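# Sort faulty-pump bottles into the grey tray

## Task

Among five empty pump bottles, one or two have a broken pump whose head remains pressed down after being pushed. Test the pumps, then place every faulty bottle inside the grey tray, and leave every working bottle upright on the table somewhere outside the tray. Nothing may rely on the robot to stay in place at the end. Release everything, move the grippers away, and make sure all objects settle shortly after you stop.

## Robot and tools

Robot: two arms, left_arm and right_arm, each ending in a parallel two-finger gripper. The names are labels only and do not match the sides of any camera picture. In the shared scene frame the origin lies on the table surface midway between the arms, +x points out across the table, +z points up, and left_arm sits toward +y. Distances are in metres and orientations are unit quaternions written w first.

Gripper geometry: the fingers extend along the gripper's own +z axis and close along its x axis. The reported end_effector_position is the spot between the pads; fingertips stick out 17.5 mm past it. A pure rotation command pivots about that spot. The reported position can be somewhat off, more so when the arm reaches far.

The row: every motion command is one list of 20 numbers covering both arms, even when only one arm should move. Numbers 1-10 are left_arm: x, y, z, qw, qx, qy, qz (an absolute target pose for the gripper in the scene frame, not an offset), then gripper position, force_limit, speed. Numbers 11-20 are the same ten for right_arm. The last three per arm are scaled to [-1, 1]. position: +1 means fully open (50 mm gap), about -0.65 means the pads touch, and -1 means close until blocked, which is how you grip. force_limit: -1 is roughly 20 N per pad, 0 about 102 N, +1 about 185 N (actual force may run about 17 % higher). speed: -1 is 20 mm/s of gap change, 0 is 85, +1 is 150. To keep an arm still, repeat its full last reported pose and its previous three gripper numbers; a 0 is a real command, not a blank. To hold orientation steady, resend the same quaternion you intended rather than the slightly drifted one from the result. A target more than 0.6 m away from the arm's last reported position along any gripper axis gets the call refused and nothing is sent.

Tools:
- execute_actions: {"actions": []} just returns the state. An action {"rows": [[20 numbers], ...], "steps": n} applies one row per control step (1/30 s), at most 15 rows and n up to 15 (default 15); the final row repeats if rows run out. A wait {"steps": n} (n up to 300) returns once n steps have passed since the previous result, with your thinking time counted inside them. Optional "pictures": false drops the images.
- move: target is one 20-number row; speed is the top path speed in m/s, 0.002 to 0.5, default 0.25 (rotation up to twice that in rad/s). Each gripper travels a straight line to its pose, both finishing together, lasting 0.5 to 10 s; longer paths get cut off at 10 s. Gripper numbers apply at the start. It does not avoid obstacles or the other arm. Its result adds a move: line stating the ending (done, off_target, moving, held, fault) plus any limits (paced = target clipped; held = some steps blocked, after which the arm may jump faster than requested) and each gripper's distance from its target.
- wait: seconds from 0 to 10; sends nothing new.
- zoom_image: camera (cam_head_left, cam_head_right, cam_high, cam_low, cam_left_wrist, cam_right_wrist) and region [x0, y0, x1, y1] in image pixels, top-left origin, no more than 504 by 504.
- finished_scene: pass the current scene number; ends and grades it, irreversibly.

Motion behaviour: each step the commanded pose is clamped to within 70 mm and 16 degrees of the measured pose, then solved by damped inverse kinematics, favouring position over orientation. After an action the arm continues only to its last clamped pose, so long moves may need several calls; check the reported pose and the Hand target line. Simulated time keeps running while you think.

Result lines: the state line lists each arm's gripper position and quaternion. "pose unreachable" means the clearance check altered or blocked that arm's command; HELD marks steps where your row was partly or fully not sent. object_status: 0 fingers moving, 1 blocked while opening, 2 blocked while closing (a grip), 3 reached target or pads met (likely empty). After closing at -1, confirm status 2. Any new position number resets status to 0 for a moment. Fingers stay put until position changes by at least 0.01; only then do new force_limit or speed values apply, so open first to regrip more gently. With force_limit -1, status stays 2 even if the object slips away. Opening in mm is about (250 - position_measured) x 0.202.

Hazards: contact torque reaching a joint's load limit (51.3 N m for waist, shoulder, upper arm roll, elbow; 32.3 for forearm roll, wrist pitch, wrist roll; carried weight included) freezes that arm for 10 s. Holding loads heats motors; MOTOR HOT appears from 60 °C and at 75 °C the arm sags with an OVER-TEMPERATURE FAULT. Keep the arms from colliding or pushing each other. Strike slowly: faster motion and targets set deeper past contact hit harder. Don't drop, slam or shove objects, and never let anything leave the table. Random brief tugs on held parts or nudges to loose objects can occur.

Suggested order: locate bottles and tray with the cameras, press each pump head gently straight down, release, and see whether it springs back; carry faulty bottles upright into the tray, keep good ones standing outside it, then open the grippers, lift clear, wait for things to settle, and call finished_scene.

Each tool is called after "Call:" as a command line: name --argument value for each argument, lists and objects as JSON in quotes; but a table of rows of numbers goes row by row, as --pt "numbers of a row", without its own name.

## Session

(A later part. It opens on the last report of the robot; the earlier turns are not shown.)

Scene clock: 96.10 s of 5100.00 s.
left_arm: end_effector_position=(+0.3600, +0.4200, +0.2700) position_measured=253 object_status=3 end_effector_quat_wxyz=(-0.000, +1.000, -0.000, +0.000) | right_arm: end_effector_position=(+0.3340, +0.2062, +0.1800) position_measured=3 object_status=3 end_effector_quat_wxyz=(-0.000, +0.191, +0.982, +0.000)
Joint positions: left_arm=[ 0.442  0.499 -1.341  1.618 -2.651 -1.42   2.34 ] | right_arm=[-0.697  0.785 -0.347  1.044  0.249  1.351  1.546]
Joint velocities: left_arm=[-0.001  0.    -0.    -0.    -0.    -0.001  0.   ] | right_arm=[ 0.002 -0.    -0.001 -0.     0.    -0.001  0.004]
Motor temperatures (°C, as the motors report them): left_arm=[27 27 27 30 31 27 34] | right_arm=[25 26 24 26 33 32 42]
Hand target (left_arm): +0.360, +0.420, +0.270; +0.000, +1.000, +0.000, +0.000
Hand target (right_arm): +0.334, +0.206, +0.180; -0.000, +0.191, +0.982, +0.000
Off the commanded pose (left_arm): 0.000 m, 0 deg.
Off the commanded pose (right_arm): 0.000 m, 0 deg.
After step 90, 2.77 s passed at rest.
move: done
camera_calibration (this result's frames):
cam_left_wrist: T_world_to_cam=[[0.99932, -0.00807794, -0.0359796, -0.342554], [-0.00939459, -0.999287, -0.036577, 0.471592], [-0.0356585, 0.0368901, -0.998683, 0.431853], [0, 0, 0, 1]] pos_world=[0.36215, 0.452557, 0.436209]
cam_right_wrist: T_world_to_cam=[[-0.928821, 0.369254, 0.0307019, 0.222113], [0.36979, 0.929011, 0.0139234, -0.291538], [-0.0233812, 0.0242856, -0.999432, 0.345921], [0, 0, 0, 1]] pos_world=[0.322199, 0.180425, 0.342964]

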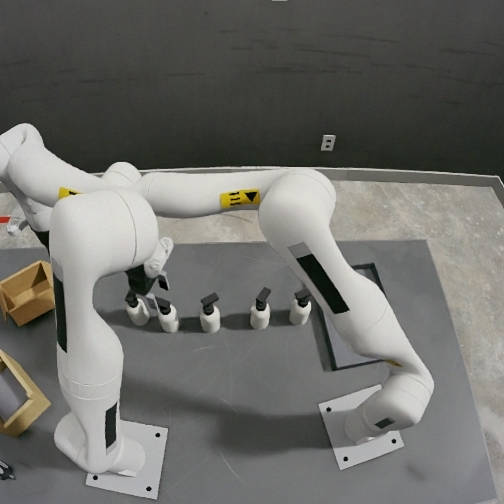

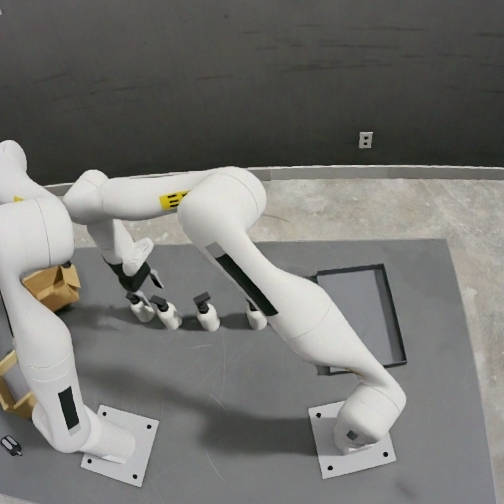

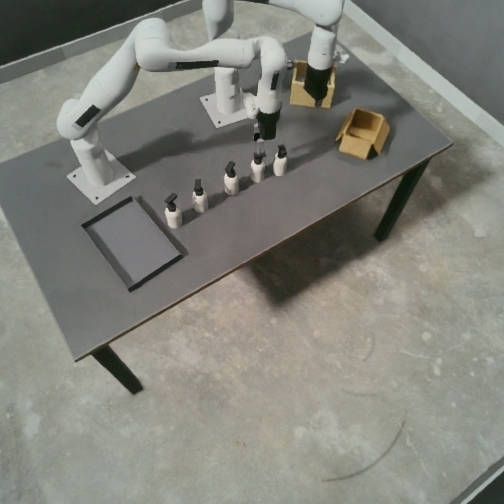

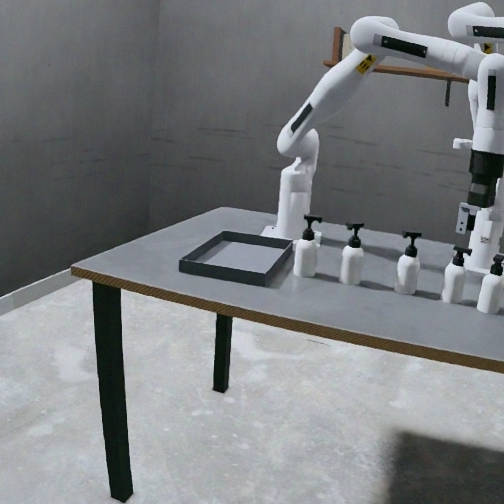

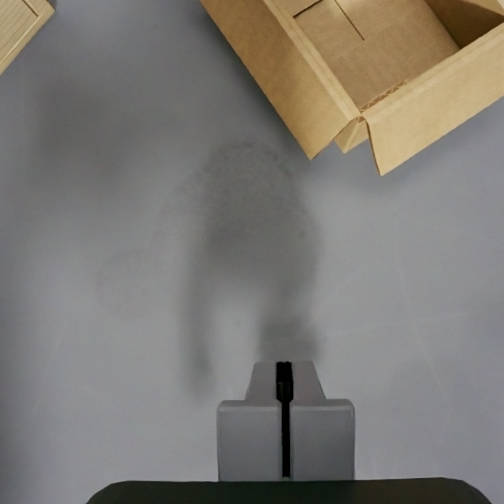

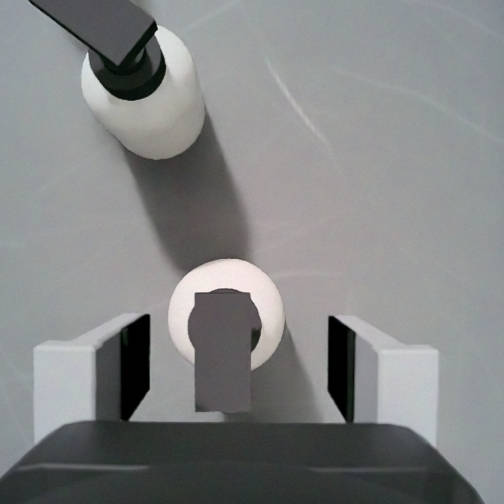

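Call:
move --target '[0.36,0.42,0.27,0,1,0,0,-1,0,1,0.3365,0.205,0.107,0,0.191,0.982,0,1,0,1]' --speed 0.1

Call:
execute_actions --actions '[{"rows":[[0.36,0.42,0.27,0,1,0,0,-1,0,1,0.3365,0.205,0.107,0,0.191,0.982,0,-1,-0.5,0]],"steps":15}]' --pictures false

Call:
move --target '[0.36,0.42,0.27,0,1,0,0,-1,0,1,0.3365,0.205,0.27,0,0.191,0.982,0,-1,-0.5,0]' --speed 0.15

Scene clock: 104.03 s of 5100.00 s.
left_arm: end_effector_position=(+0.3600, +0.4200, +0.2700) position_measured=253 object_status=3 end_effector_quat_wxyz=(-0.000, +1.000, -0.000, +0.000) | right_arm: end_effector_position=(+0.3367, +0.2052, +0.1071) position_measured=3 object_status=3 end_effector_quat_wxyz=(+0.000, +0.191, +0.982, +0.000)
Joint positions: left_arm=[ 0.442  0.499 -1.341  1.618 -2.651 -1.42   2.34 ] | right_arm=[-0.688  0.851 -0.337  1.157  0.273  1.176  1.527]
Joint velocities: left_arm=[ 0.     0.001  0.    -0.001  0.     0.    -0.   ] | right_arm=[ 0.     0.001  0.001  0.    -0.    -0.002 -0.001]
Motor temperatures (°C, as the motors report them): left_arm=[27 27 27 30 31 27 34] | right_arm=[25 26 24 26 33 32 42]
Hand target (left_arm): +0.360, +0.420, +0.270; +0.000, +1.000, -0.000, +0.000
Hand target (right_arm): +0.337, +0.205, +0.107; +0.000, +0.191, +0.982, -0.000
Off the commanded pose (left_arm): 0.000 m, 0 deg.
Off the commanded pose (right_arm): 0.000 m, 0 deg.
After step 90, 3.83 s passed at rest.
move: done
camera_calibration (this result's frames):
cam_left_wrist: T_world_to_cam=[[0.99932, -0.00807805, -0.0359798, -0.342553], [-0.00939471, -0.999287, -0.036577, 0.471592], [-0.0356586, 0.0368902, -0.998683, 0.431853], [0, 0, 0, 1]] pos_world=[0.36215, 0.452557, 0.436209]
cam_right_wrist: T_world_to_cam=[[-0.929094, 0.368581, 0.0305354, 0.227436], [0.369111, 0.929282, 0.0138501, -0.290456], [-0.0232711, 0.024139, -0.999438, 0.273141], [0, 0, 0, 1]] pos_world=[0.324876, 0.179493, 0.270065]

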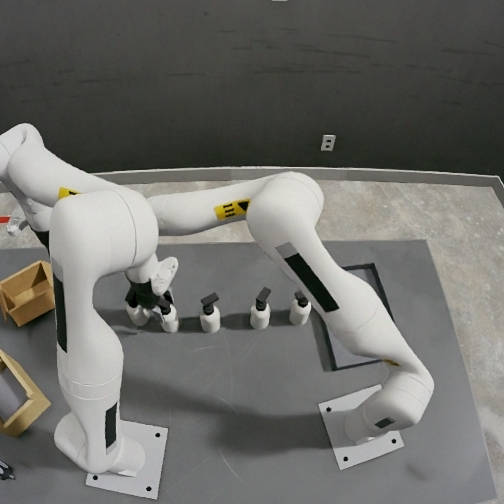

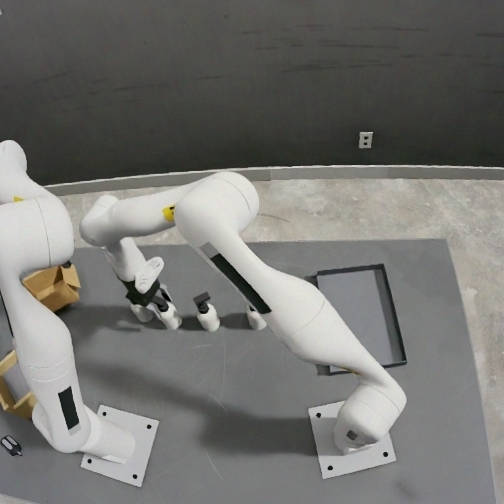

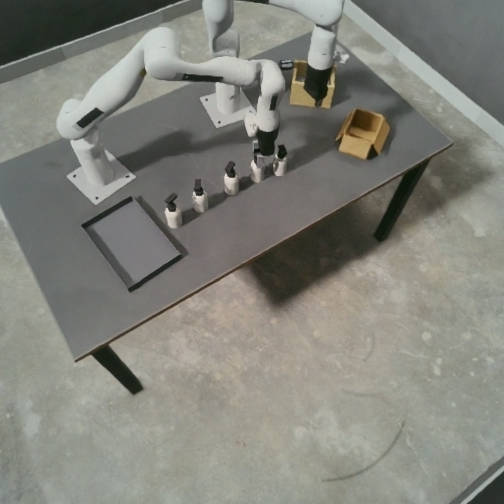

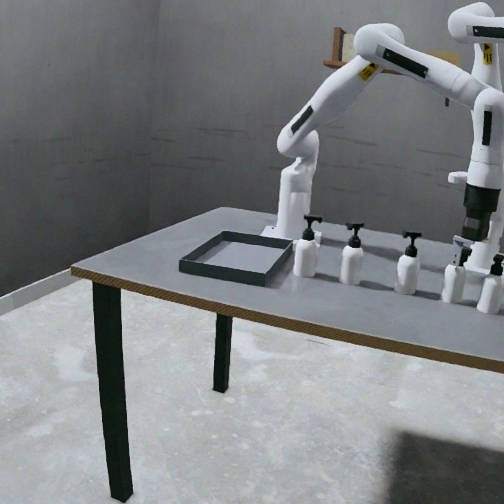

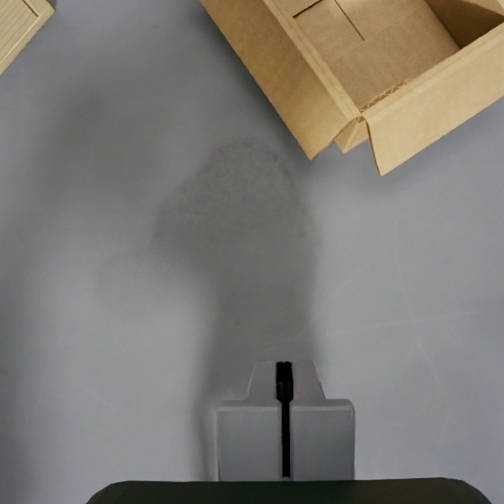

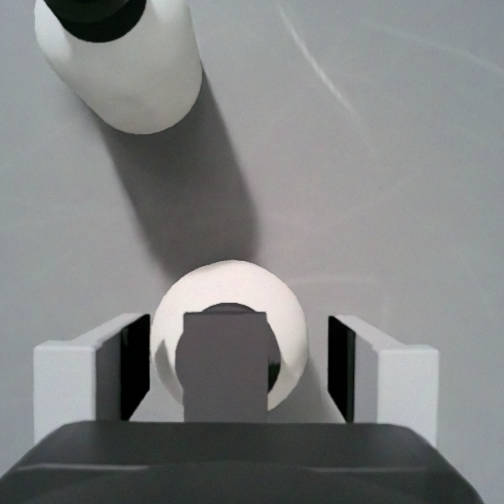

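Scene clock: 104.53 s of 5100.00 s.
left_arm: end_effector_position=(+0.3600, +0.4200, +0.2700) position_measured=253 object_status=3 end_effector_quat_wxyz=(-0.000, +1.000, -0.000, +0.000) | right_arm: end_effector_position=(+0.3365, +0.2050, +0.1070) position_measured=121 object_status=2 end_effector_quat_wxyz=(-0.000, +0.191, +0.982, -0.000)
Joint positions: left_arm=[ 0.442  0.499 -1.341  1.618 -2.651 -1.42   2.34 ] | right_arm=[-0.688  0.85  -0.337  1.159  0.273  1.175  1.527]
Joint velocities: left_arm=[-0.     0.001 -0.    -0.002  0.001  0.001 -0.   ] | right_arm=[ 0.     0.002  0.    -0.001 -0.    -0.     0.   ]
Motor temperatures (°C, as the motors report them): left_arm=[27 27 27 30 31 27 34] | right_arm=[25 26 24 26 33 32 42]
Hand target (left_arm): +0.360, +0.420, +0.270; +0.000, +1.000, -0.000, +0.000
Hand target (right_arm): +0.337, +0.205, +0.107; -0.000, +0.191, +0.982, +0.000
Off the commanded pose (left_arm): 0.000 m, 0 deg.
Off the commanded pose (right_arm): 0.000 m, 0 deg.
Steps of this call (steps 1 to 15: all 15 steps of this action). Readings (end_effector_position | what the end effector reports):
1: left_arm (+0.3600, +0.4200, +0.2700) | right_arm (+0.3367, +0.2052, +0.1070) | left_arm position_measured=253 object_status=3 | right_arm position_measured=14 object_status=0
2: left_arm (+0.3600, +0.4200, +0.2700) | right_arm (+0.3366, +0.2051, +0.1071) | left_arm position_measured=253 object_status=3 | right_arm position_measured=28 object_status=0
4: left_arm (+0.3600, +0.4200, +0.2700) | right_arm (+0.3366, +0.2051, +0.1070) | left_arm position_measured=253 object_status=3 | right_arm position_measured=56 object_status=0
8: left_arm (+0.3600, +0.4200, +0.2700) | right_arm (+0.3365, +0.2050, +0.1070) | left_arm position_measured=253 object_status=3 | right_arm position_measured=112 object_status=0
15: the state above

Scene clock: 106.30 s of 5100.00 s.
left_arm: end_effector_position=(+0.3600, +0.4200, +0.2700) position_measured=253 object_status=3 end_effector_quat_wxyz=(-0.000, +1.000, -0.000, +0.000) | right_arm: end_effector_position=(+0.3361, +0.2044, +0.2703) position_measured=121 object_status=2 end_effector_quat_wxyz=(-0.000, +0.191, +0.982, +0.000)
Joint positions: left_arm=[ 0.442  0.499 -1.341  1.618 -2.651 -1.42   2.34 ] | right_arm=[-0.717  0.749 -0.346  0.816  0.233  1.606  1.581]
Joint velocities: left_arm=[-0.002 -0.     0.    -0.001 -0.     0.     0.   ] | right_arm=[-0.002  0.005  0.    -0.006  0.     0.005  0.   ]
Motor temperatures (°C, as the motors report them): left_arm=[27 27 27 30 31 27 34] | right_arm=[25 26 24 26 33 32 42]
Hand target (left_arm): +0.360, +0.420, +0.270; +0.000, +1.000, +0.000, +0.000
Hand target (right_arm): +0.336, +0.204, +0.270; -0.000, +0.191, +0.982, +0.000
Off the commanded pose (left_arm): 0.000 m, 0 deg.
Off the commanded pose (right_arm): 0.001 m, 0 deg.
move: done
camera_calibration (this result's frames):
cam_left_wrist: T_world_to_cam=[[0.99932, -0.00807809, -0.0359796, -0.342554], [-0.00939475, -0.999287, -0.036577, 0.471592], [-0.0356585, 0.0368901, -0.998683, 0.431853], [0, 0, 0, 1]] pos_world=[0.36215, 0.452557, 0.436209]
cam_right_wrist: T_world_to_cam=[[-0.928561, 0.369908, 0.030712, 0.221713], [0.37045, 0.928744, 0.014179, -0.29215], [-0.0232786, 0.0245434, -0.999428, 0.436184], [0, 0, 0, 1]] pos_world=[0.324255, 0.178613, 0.433268]

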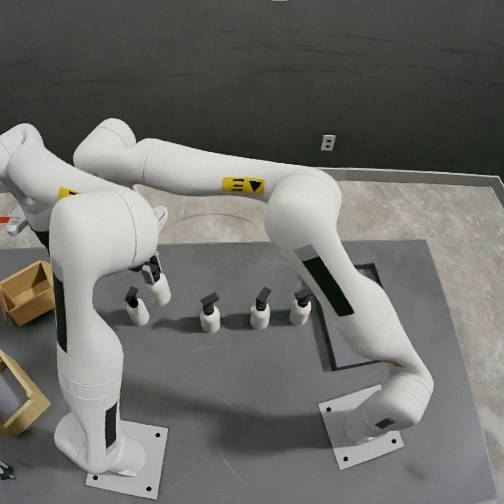

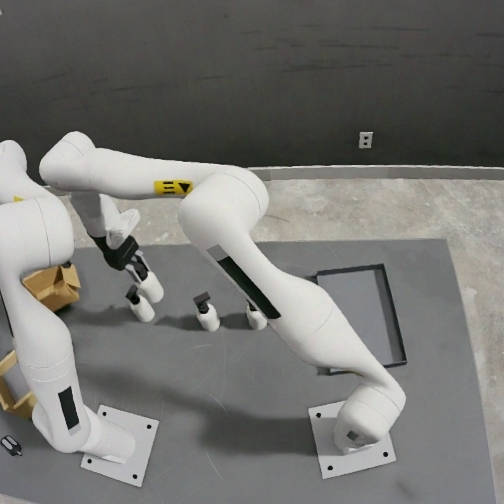

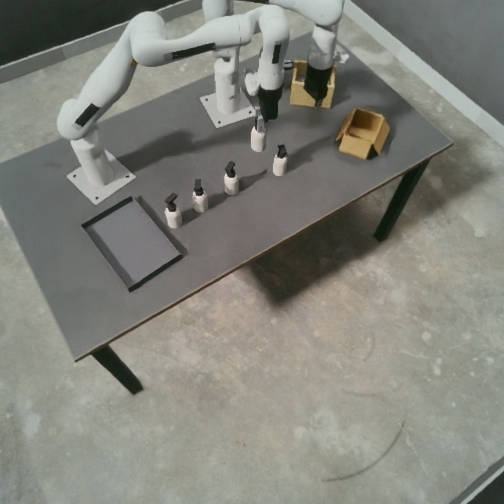

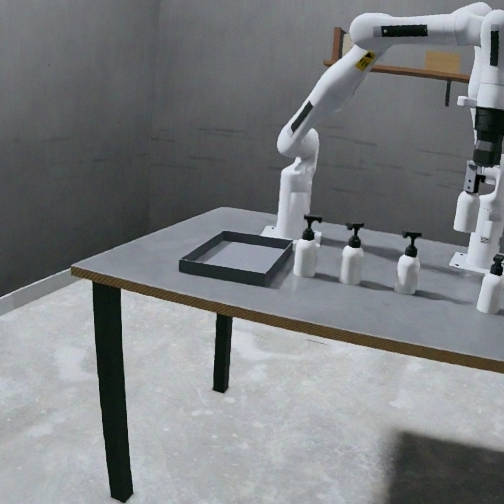

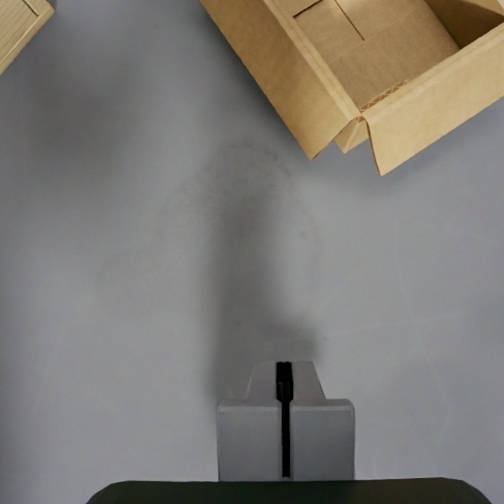

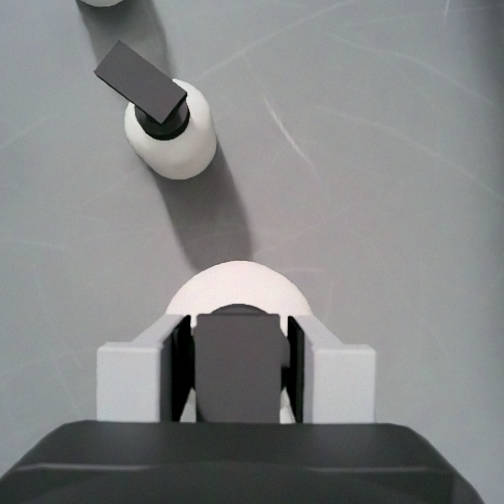

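Call:
move --target '[0.36,0.42,0.27,0,1,0,0,-1,0,1,0.40,-0.295,0.28,0,0.707,0.707,0,-1,-0.5,0]' --speed 0.3

Call:
move --target '[0.36,0.42,0.27,0,1,0,0,-1,0,1,0.40,-0.295,0.125,0,0.707,0.707,0,-1,-0.5,0]' --speed 0.15

Scene clock: 117.60 s of 5100.00 s.
left_arm: end_effector_position=(+0.3600, +0.4200, +0.2700) position_measured=253 object_status=3 end_effector_quat_wxyz=(-0.000, +1.000, -0.000, +0.000) | right_arm: end_effector_position=(+0.4011, -0.2958, +0.2798) position_measured=121 object_status=2 end_effector_quat_wxyz=(+0.002, +0.707, +0.708, -0.002)
Joint positions: left_arm=[ 0.442  0.499 -1.341  1.618 -2.651 -1.42   2.34 ] | right_arm=[ 0.139  0.22   0.055  1.625 -0.008  1.297  1.559]
Joint velocities: left_arm=[ 0.001  0.    -0.002 -0.     0.002  0.    -0.001] | right_arm=[ 0.005  0.002  0.005 -0.001 -0.002  0.     0.002]
Motor temperatures (°C, as the motors report them): left_arm=[27 27 27 30 31 27 34] | right_arm=[25 26 24 26 33 32 42]
Hand target (left_arm): +0.360, +0.420, +0.270; +0.000, +1.000, +0.000, +0.000
Hand target (right_arm): +0.401, -0.296, +0.280; +0.002, +0.707, +0.707, -0.002
Off the commanded pose (left_arm): 0.000 m, 0 deg.
Off the commanded pose (right_arm): 0.001 m, 0 deg.
After step 90, 5.83 s passed at rest.
move: done
camera_calibration (this result's frames):
cam_left_wrist: T_world_to_cam=[[0.99932, -0.00807801, -0.0359796, -0.342554], [-0.00939465, -0.999287, -0.0365766, 0.471592], [-0.0356585, 0.0368897, -0.998683, 0.431853], [0, 0, 0, 1]] pos_world=[0.36215, 0.452557, 0.436209]
cam_right_wrist: T_world_to_cam=[[-0.00784324, 0.999632, 0.0259594, 0.285089], [0.999875, 0.00748321, 0.0139373, -0.37676], [0.013738, 0.0260655, -0.999566, 0.445107], [0, 0, 0, 1]] pos_world=[0.372834, -0.293766, 0.442764]

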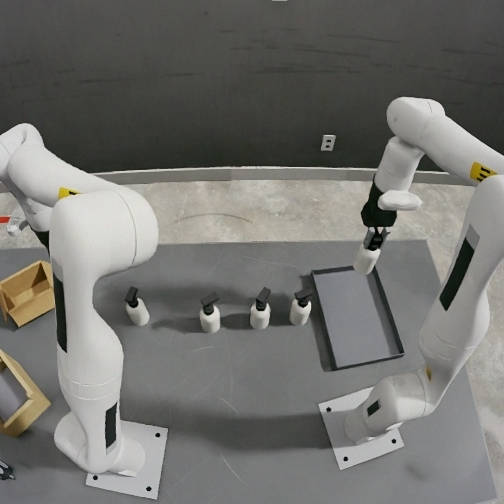

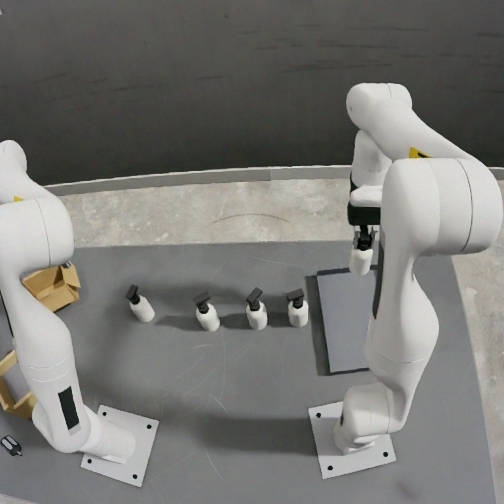

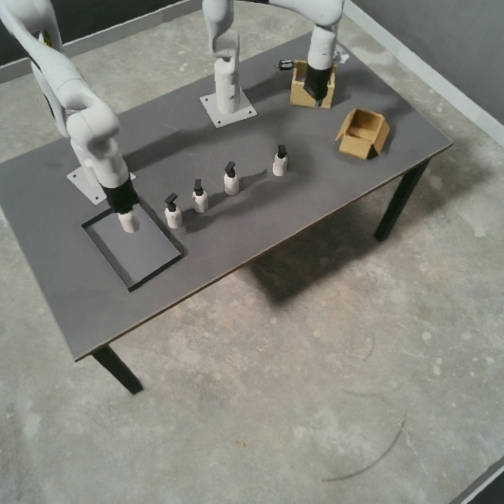

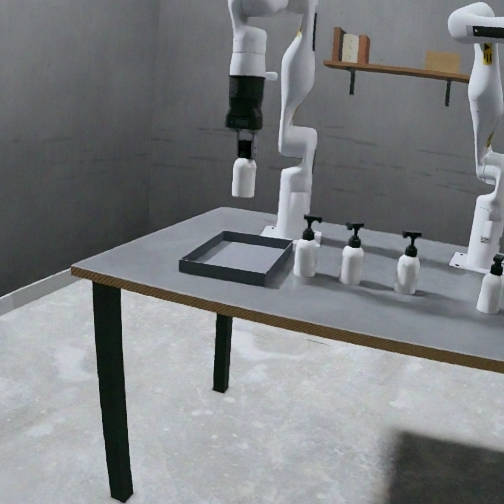

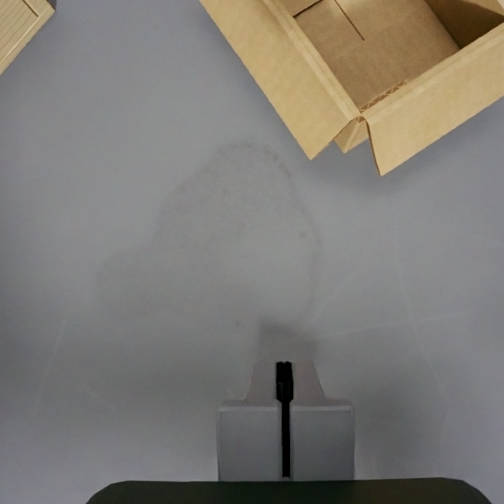

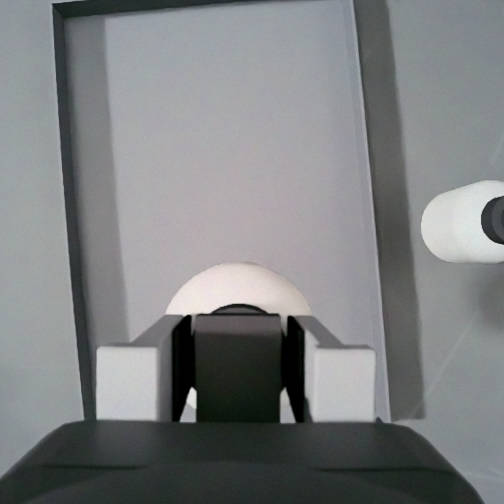

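Scene clock: 119.07 s of 5100.00 s.
left_arm: end_effector_position=(+0.3600, +0.4200, +0.2700) position_measured=253 object_status=3 end_effector_quat_wxyz=(-0.000, +1.000, -0.000, +0.000) | right_arm: end_effector_position=(+0.4007, -0.2949, +0.1250) position_measured=121 object_status=2 end_effector_quat_wxyz=(+0.000, +0.707, +0.707, +0.000)
Joint positions: left_arm=[ 0.442  0.499 -1.341  1.618 -2.651 -1.42   2.34 ] | right_arm=[ 0.154  0.404  0.042  1.924 -0.023  0.813  1.571]
Joint velocities: left_arm=[-0.001  0.001  0.001  0.001  0.    -0.    -0.   ] | right_arm=[ 0.001  0.005  0.     0.001  0.    -0.002  0.001]
Motor temperatures (°C, as the motors report them): left_arm=[27 27 27 30 31 27 34] | right_arm=[25 26 24 26 33 32 42]
Hand target (left_arm): +0.360, +0.420, +0.270; +0.000, +1.000, -0.000, +0.000
Hand target (right_arm): +0.401, -0.295, +0.125; -0.000, +0.707, +0.707, +0.000
Off the commanded pose (left_arm): 0.000 m, 0 deg.
Off the commanded pose (right_arm): 0.001 m, 0 deg.
move: done
camera_calibration (this result's frames):
cam_left_wrist: T_world_to_cam=[[0.99932, -0.0080783, -0.0359795, -0.342554], [-0.00939495, -0.999287, -0.0365768, 0.471592], [-0.0356584, 0.0368899, -0.998683, 0.431853], [0, 0, 0, 1]] pos_world=[0.36215, 0.452557, 0.436209]
cam_right_wrist: T_world_to_cam=[[-0.0071236, 0.999499, 0.0308429, 0.28726], [0.999877, 0.00668867, 0.0141819, -0.374466], [0.0139685, 0.0309401, -0.999424, 0.291691], [0, 0, 0, 1]] pos_world=[0.372391, -0.293637, 0.287974]

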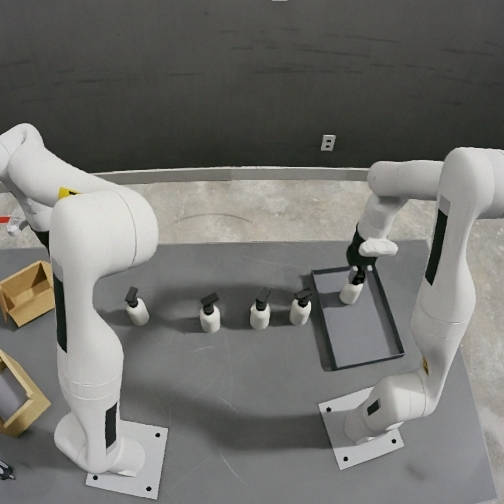

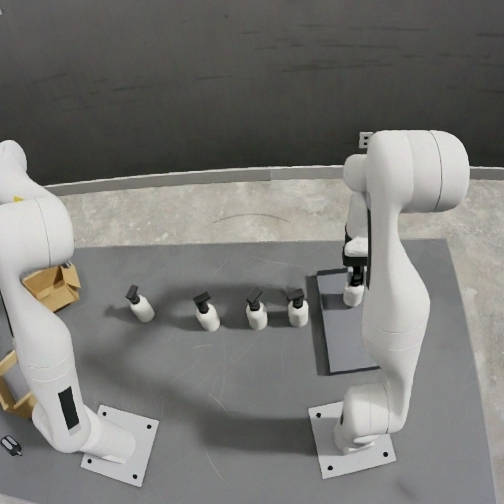

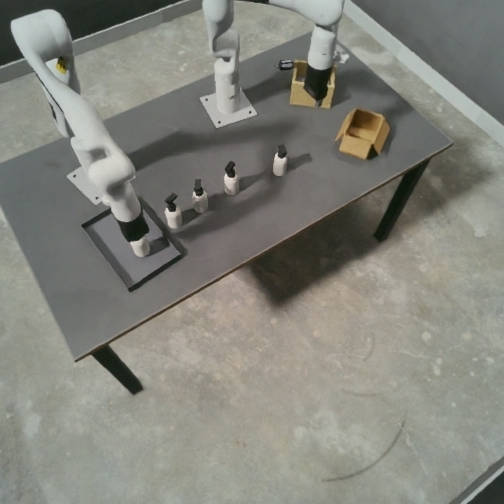

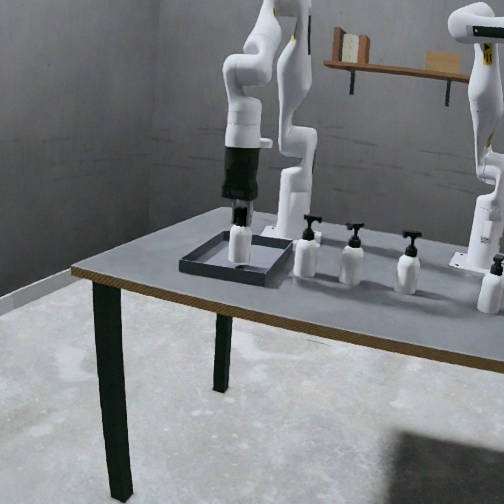

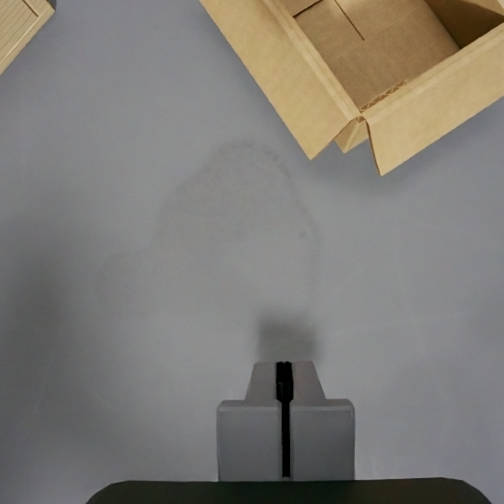

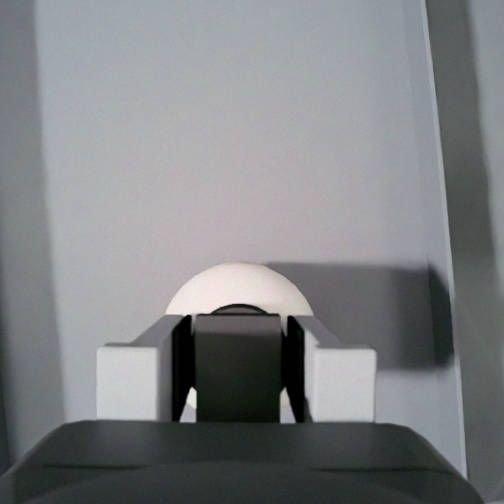

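Lower, release, rise, then try reaching b1 with the right arm.

Call:
move --target '[0.36,0.42,0.27,0,1,0,0,-1,0,1,0.40,-0.295,0.111,0,0.707,0.707,0,-1,-0.5,0]' --speed 0.04

Call:
execute_actions --actions '[{"rows":[[0.36,0.42,0.27,0,1,0,0,-1,0,1,0.40,-0.295,0.111,0,0.707,0.707,0,1,0,0]],"steps":12}]' --pictures false

Call:
move --target '[0.36,0.42,0.27,0,1,0,0,-1,0,1,0.40,-0.295,0.25,0,0.707,0.707,0,1,0,0]'

Call:
move --target '[0.30,0.56,0.30,0,1,0,0,-1,0,1,0.3545,0.27,0.22,0,-0.276,0.961,0,1,0,0]' --speed 0.3

Scene clock: 127.60 s of 5100.00 s.
left_arm: end_effector_position=(+0.3600, +0.4200, +0.2700) position_measured=253 object_status=3 end_effector_quat_wxyz=(-0.000, +1.000, -0.000, +0.000) | right_arm: end_effector_position=(+0.4001, -0.2950, +0.1111) position_measured=121 object_status=2 end_effector_quat_wxyz=(+0.000, +0.707, +0.707, +0.000)
Joint positions: left_arm=[ 0.442  0.499 -1.341  1.618 -2.651 -1.42   2.34 ] | right_arm=[ 0.155  0.428  0.04   1.944 -0.024  0.77   1.572]
Joint velocities: left_arm=[-0.     0.     0.001  0.001 -0.     0.001 -0.   ] | right_arm=[-0.     0.004  0.     0.001 -0.    -0.003  0.001]
Motor temperatures (°C, as the motors report them): left_arm=[27 27 27 30 31 27 34] | right_arm=[25 26 24 26 33 32 42]
Hand target (left_arm): +0.360, +0.420, +0.270; +0.000, +1.000, -0.000, +0.000
Hand target (right_arm): +0.400, -0.295, +0.111; -0.000, +0.707, +0.707, +0.000
Off the commanded pose (left_arm): 0.000 m, 0 deg.
Off the commanded pose (right_arm): 0.000 m, 0 deg.
After step 90, 4.80 s passed at rest.
move: done
camera_calibration (this result's frames):
cam_left_wrist: T_world_to_cam=[[0.99932, -0.008078, -0.0359794, -0.342554], [-0.00939463, -0.999287, -0.0365768, 0.471592], [-0.0356583, 0.0368899, -0.998683, 0.431853], [0, 0, 0, 1]] pos_world=[0.36215, 0.452557, 0.436209]
cam_right_wrist: T_world_to_cam=[[-0.00626105, 0.99951, 0.0306747, 0.287456], [0.999885, 0.00583306, 0.0140223, -0.373872], [0.0138365, 0.0307589, -0.999431, 0.277857], [0, 0, 0, 1]] pos_world=[0.371784, -0.293681, 0.274124]

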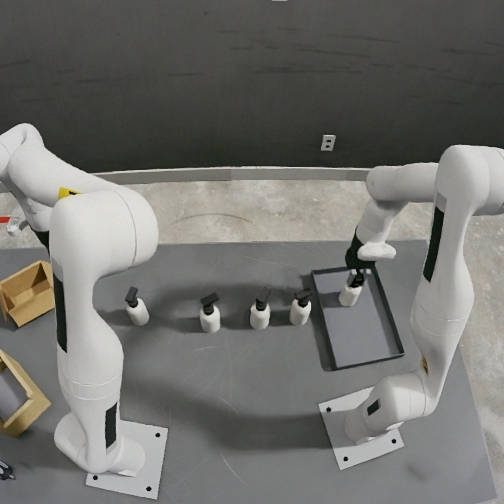

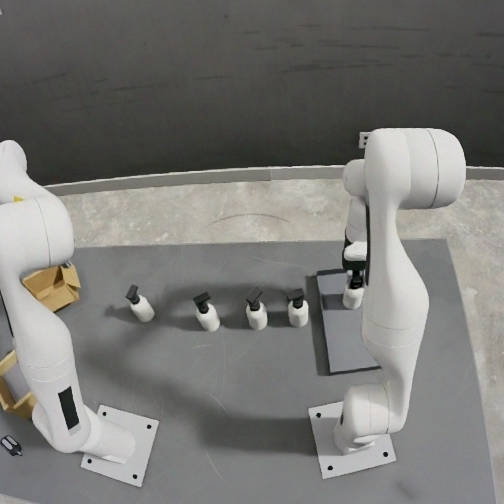

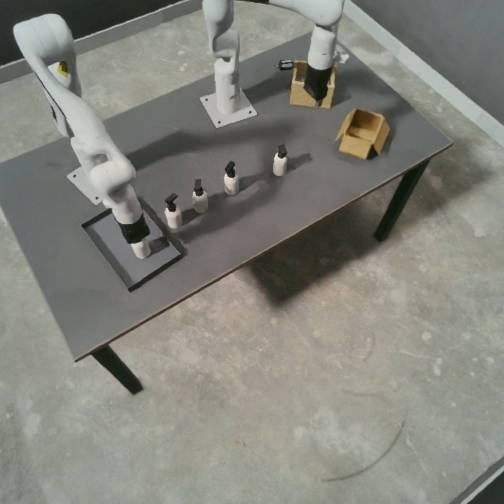

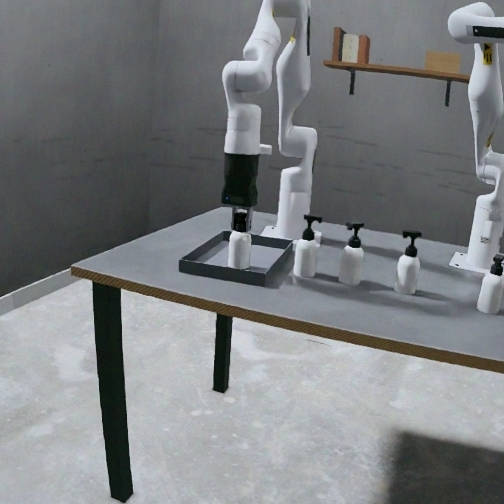

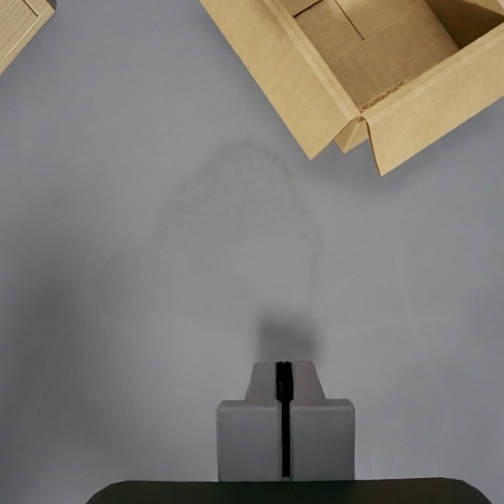

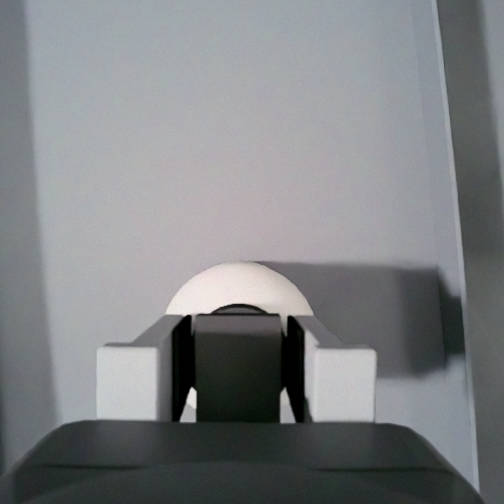

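Scene clock: 128.00 s of 5100.00 s.
left_arm: end_effector_position=(+0.3600, +0.4200, +0.2700) position_measured=253 object_status=3 end_effector_quat_wxyz=(-0.000, +1.000, -0.000, +0.000) | right_arm: end_effector_position=(+0.4000, -0.2950, +0.1110) position_measured=3 object_status=0 end_effector_quat_wxyz=(+0.000, +0.707, +0.707, +0.000)
Joint positions: left_arm=[ 0.442  0.499 -1.341  1.618 -2.651 -1.42   2.34 ] | right_arm=[ 0.155  0.428  0.04   1.944 -0.024  0.769  1.571]
Joint velocities: left_arm=[ 0.002 -0.     0.    -0.001  0.001  0.     0.   ] | right_arm=[-0.     0.001  0.    -0.001  0.001  0.001  0.   ]
Motor temperatures (°C, as the motors report them): left_arm=[27 27 27 30 31 27 34] | right_arm=[25 26 24 26 33 32 42]
Hand target (left_arm): +0.360, +0.420, +0.270; +0.000, +1.000, -0.000, +0.000
Hand target (right_arm): +0.400, -0.295, +0.111; +0.000, +0.707, +0.707, -0.000
Off the commanded pose (left_arm): 0.000 m, 0 deg.
Off the commanded pose (right_arm): 0.000 m, 0 deg.
Steps of this call (steps 1 to 12: all 12 steps of this action). Readings (end_effector_position | what the end effector reports):
1: left_arm (+0.3600, +0.4200, +0.2700) | right_arm (+0.4001, -0.2950, +0.1111) | left_arm position_measured=253 object_status=3 | right_arm position_measured=110 object_status=0
2: left_arm (+0.3600, +0.4200, +0.2700) | right_arm (+0.4001, -0.2950, +0.1111) | left_arm position_measured=253 object_status=3 | right_arm position_measured=96 object_status=0
4: left_arm (+0.3600, +0.4200, +0.2700) | right_arm (+0.4001, -0.2950, +0.1111) | left_arm position_measured=253 object_status=3 | right_arm position_measured=68 object_status=0
8: left_arm (+0.3600, +0.4200, +0.2700) | right_arm (+0.4000, -0.2950, +0.1110) | left_arm position_measured=253 object_status=3 | right_arm position_measured=12 object_status=0
12: the state above

Scene clock: 129.30 s of 5100.00 s.
left_arm: end_effector_position=(+0.3600, +0.4200, +0.2700) position_measured=253 object_status=3 end_effector_quat_wxyz=(-0.000, +1.000, -0.000, +0.000) | right_arm: end_effector_position=(+0.3994, -0.2951, +0.2501) position_measured=3 object_status=3 end_effector_quat_wxyz=(+0.000, +0.707, +0.707, -0.000)
Joint positions: left_arm=[ 0.442  0.499 -1.341  1.618 -2.651 -1.42   2.34 ] | right_arm=[ 0.143  0.238  0.053  1.7   -0.013  1.204  1.561]
Joint velocities: left_arm=[ 0.002  0.001  0.001 -0.     0.001 -0.     0.   ] | right_arm=[-0.    -0.001 -0.    -0.003 -0.001  0.003 -0.   ]
Motor temperatures (°C, as the motors report them): left_arm=[27 27 27 30 31 27 34] | right_arm=[25 26 24 26 33 32 42]
Hand target (left_arm): +0.360, +0.420, +0.270; +0.000, +1.000, -0.000, +0.000
Hand target (right_arm): +0.399, -0.295, +0.250; +0.000, +0.707, +0.707, -0.000
Off the commanded pose (left_arm): 0.000 m, 0 deg.
Off the commanded pose (right_arm): 0.001 m, 0 deg.
move: done
camera_calibration (this result's frames):
cam_left_wrist: T_world_to_cam=[[0.99932, -0.00807796, -0.0359798, -0.342553], [-0.00939462, -0.999287, -0.036577, 0.471592], [-0.0356587, 0.0368901, -0.998683, 0.431853], [0, 0, 0, 1]] pos_world=[0.36215, 0.452557, 0.436209]
cam_right_wrist: T_world_to_cam=[[-0.00530979, 0.999523, 0.0304302, 0.283008], [0.999894, 0.00489368, 0.0137327, -0.375323], [0.0135772, 0.0304999, -0.999443, 0.416837], [0, 0, 0, 1]] pos_world=[0.371127, -0.29375, 0.413147]

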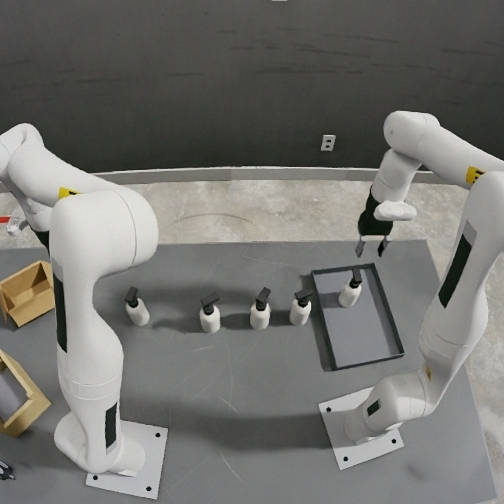

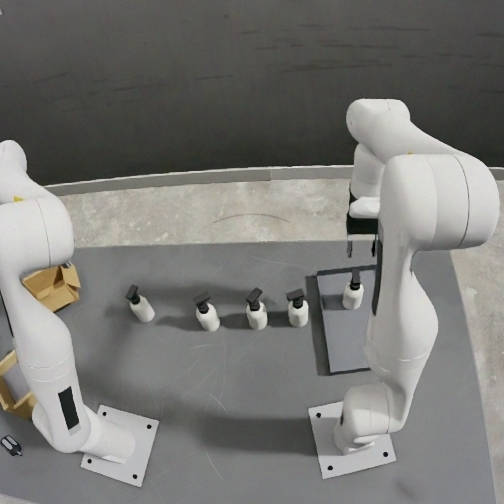

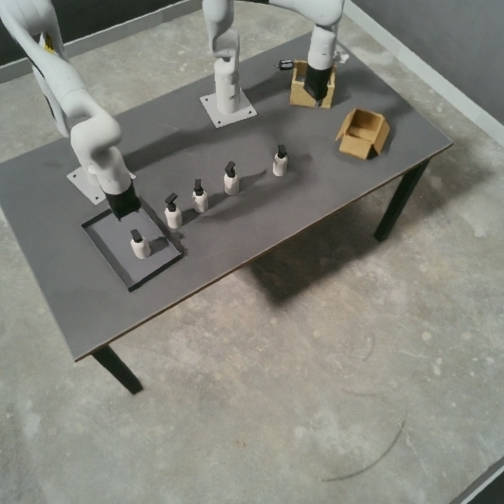

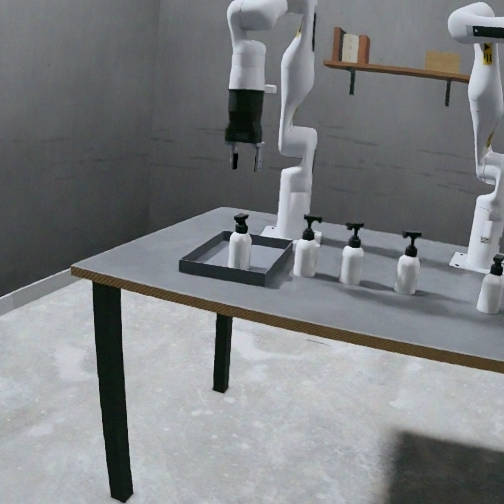

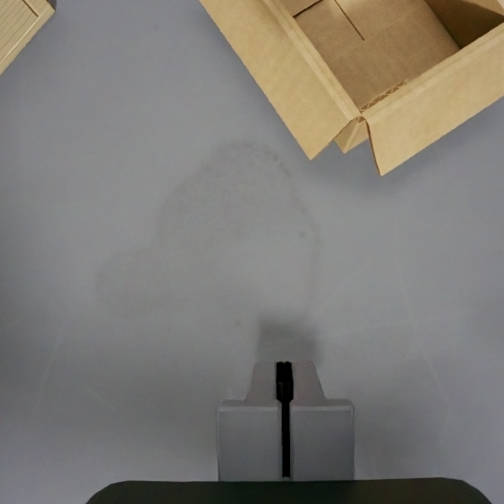

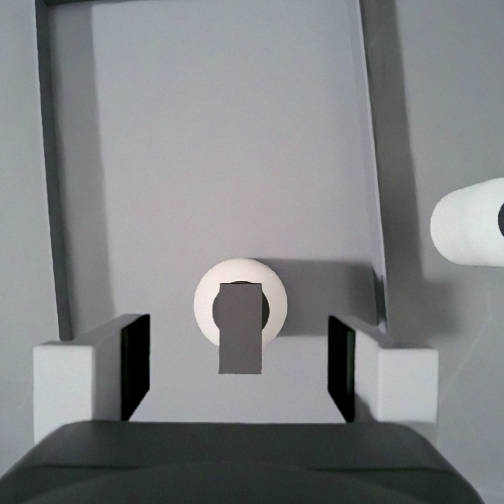

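Scene clock: 133.40 s of 5100.00 s.
left_arm: end_effector_position=(+0.3004, +0.5595, +0.2999) position_measured=253 object_status=3 end_effector_quat_wxyz=(+0.001, +1.000, -0.000, +0.000) | right_arm: end_effector_position=(+0.3536, +0.2706, +0.2213) position_measured=3 object_status=3 end_effector_quat_wxyz=(+0.001, -0.275, +0.961, +0.003)
Joint positions: left_arm=[ 0.032  0.458 -1.3    1.53  -2.698 -1.49   2.011] | right_arm=[-0.773  0.937 -0.476  0.612  0.378  1.638  2.45 ]
Joint velocities: left_arm=[-0.001  0.    -0.002  0.    -0.001  0.     0.   ] | right_arm=[-0.012  0.022  0.003 -0.037  0.001  0.025  0.008]
Motor temperatures (°C, as the motors report them): left_arm=[27 27 27 30 31 27 34] | right_arm=[25 26 24 26 33 32 42]
Hand target (left_arm): +0.300, +0.560, +0.300; +0.001, +1.000, -0.000, +0.000
Hand target (right_arm): +0.353, +0.271, +0.220; +0.001, -0.275, +0.961, +0.002
Off the commanded pose (left_arm): 0.001 m, 0 deg.
Off the commanded pose (right_arm): 0.002 m, 0 deg.
move: done
camera_calibration (this result's frames):
cam_left_wrist: T_world_to_cam=[[0.999334, -0.00838837, -0.0355028, -0.280805], [-0.00963033, -0.999342, -0.0349568, 0.61117], [-0.0351862, 0.0352755, -0.998758, 0.455236], [0, 0, 0, 1]] pos_world=[0.302522, 0.592354, 0.466066]
cam_right_wrist: T_world_to_cam=[[-0.845157, -0.53386, 0.0265318, 0.430955], [-0.533544, 0.845572, 0.0184173, -0.0182696], [-0.0322668, 0.00140967, -0.999478, 0.395491], [0, 0, 0, 1]] pos_world=[0.367238, 0.244961, 0.384187]

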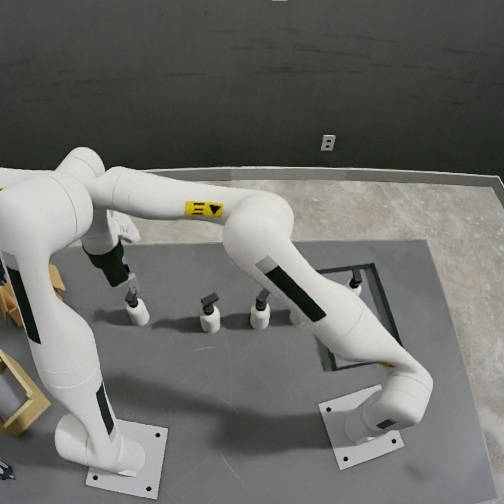

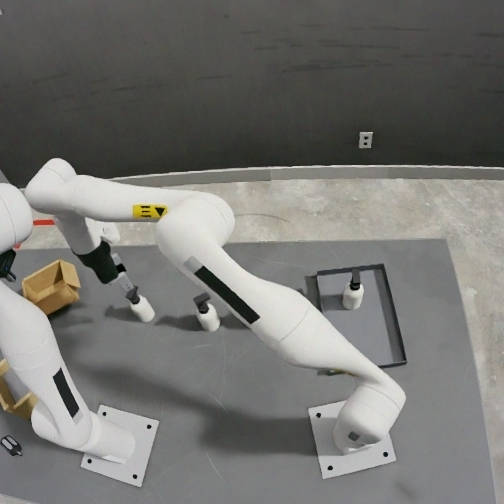

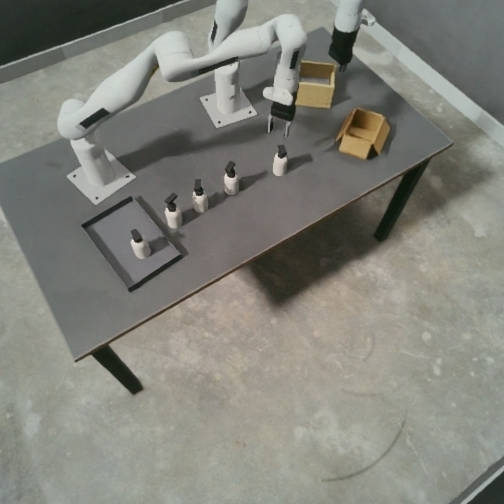

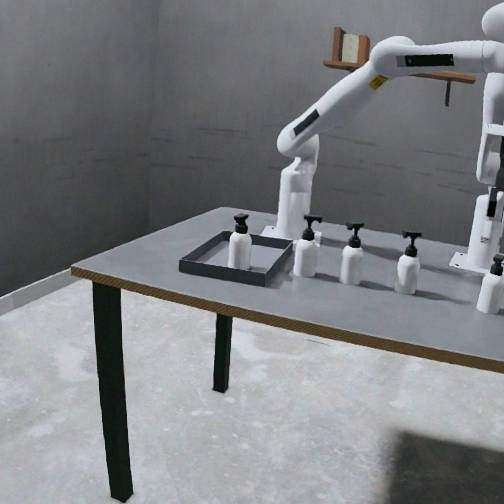

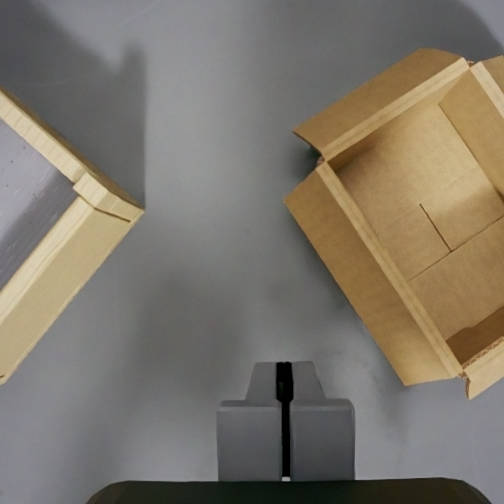

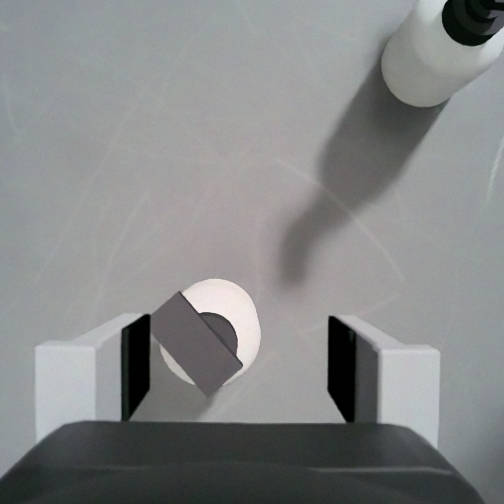

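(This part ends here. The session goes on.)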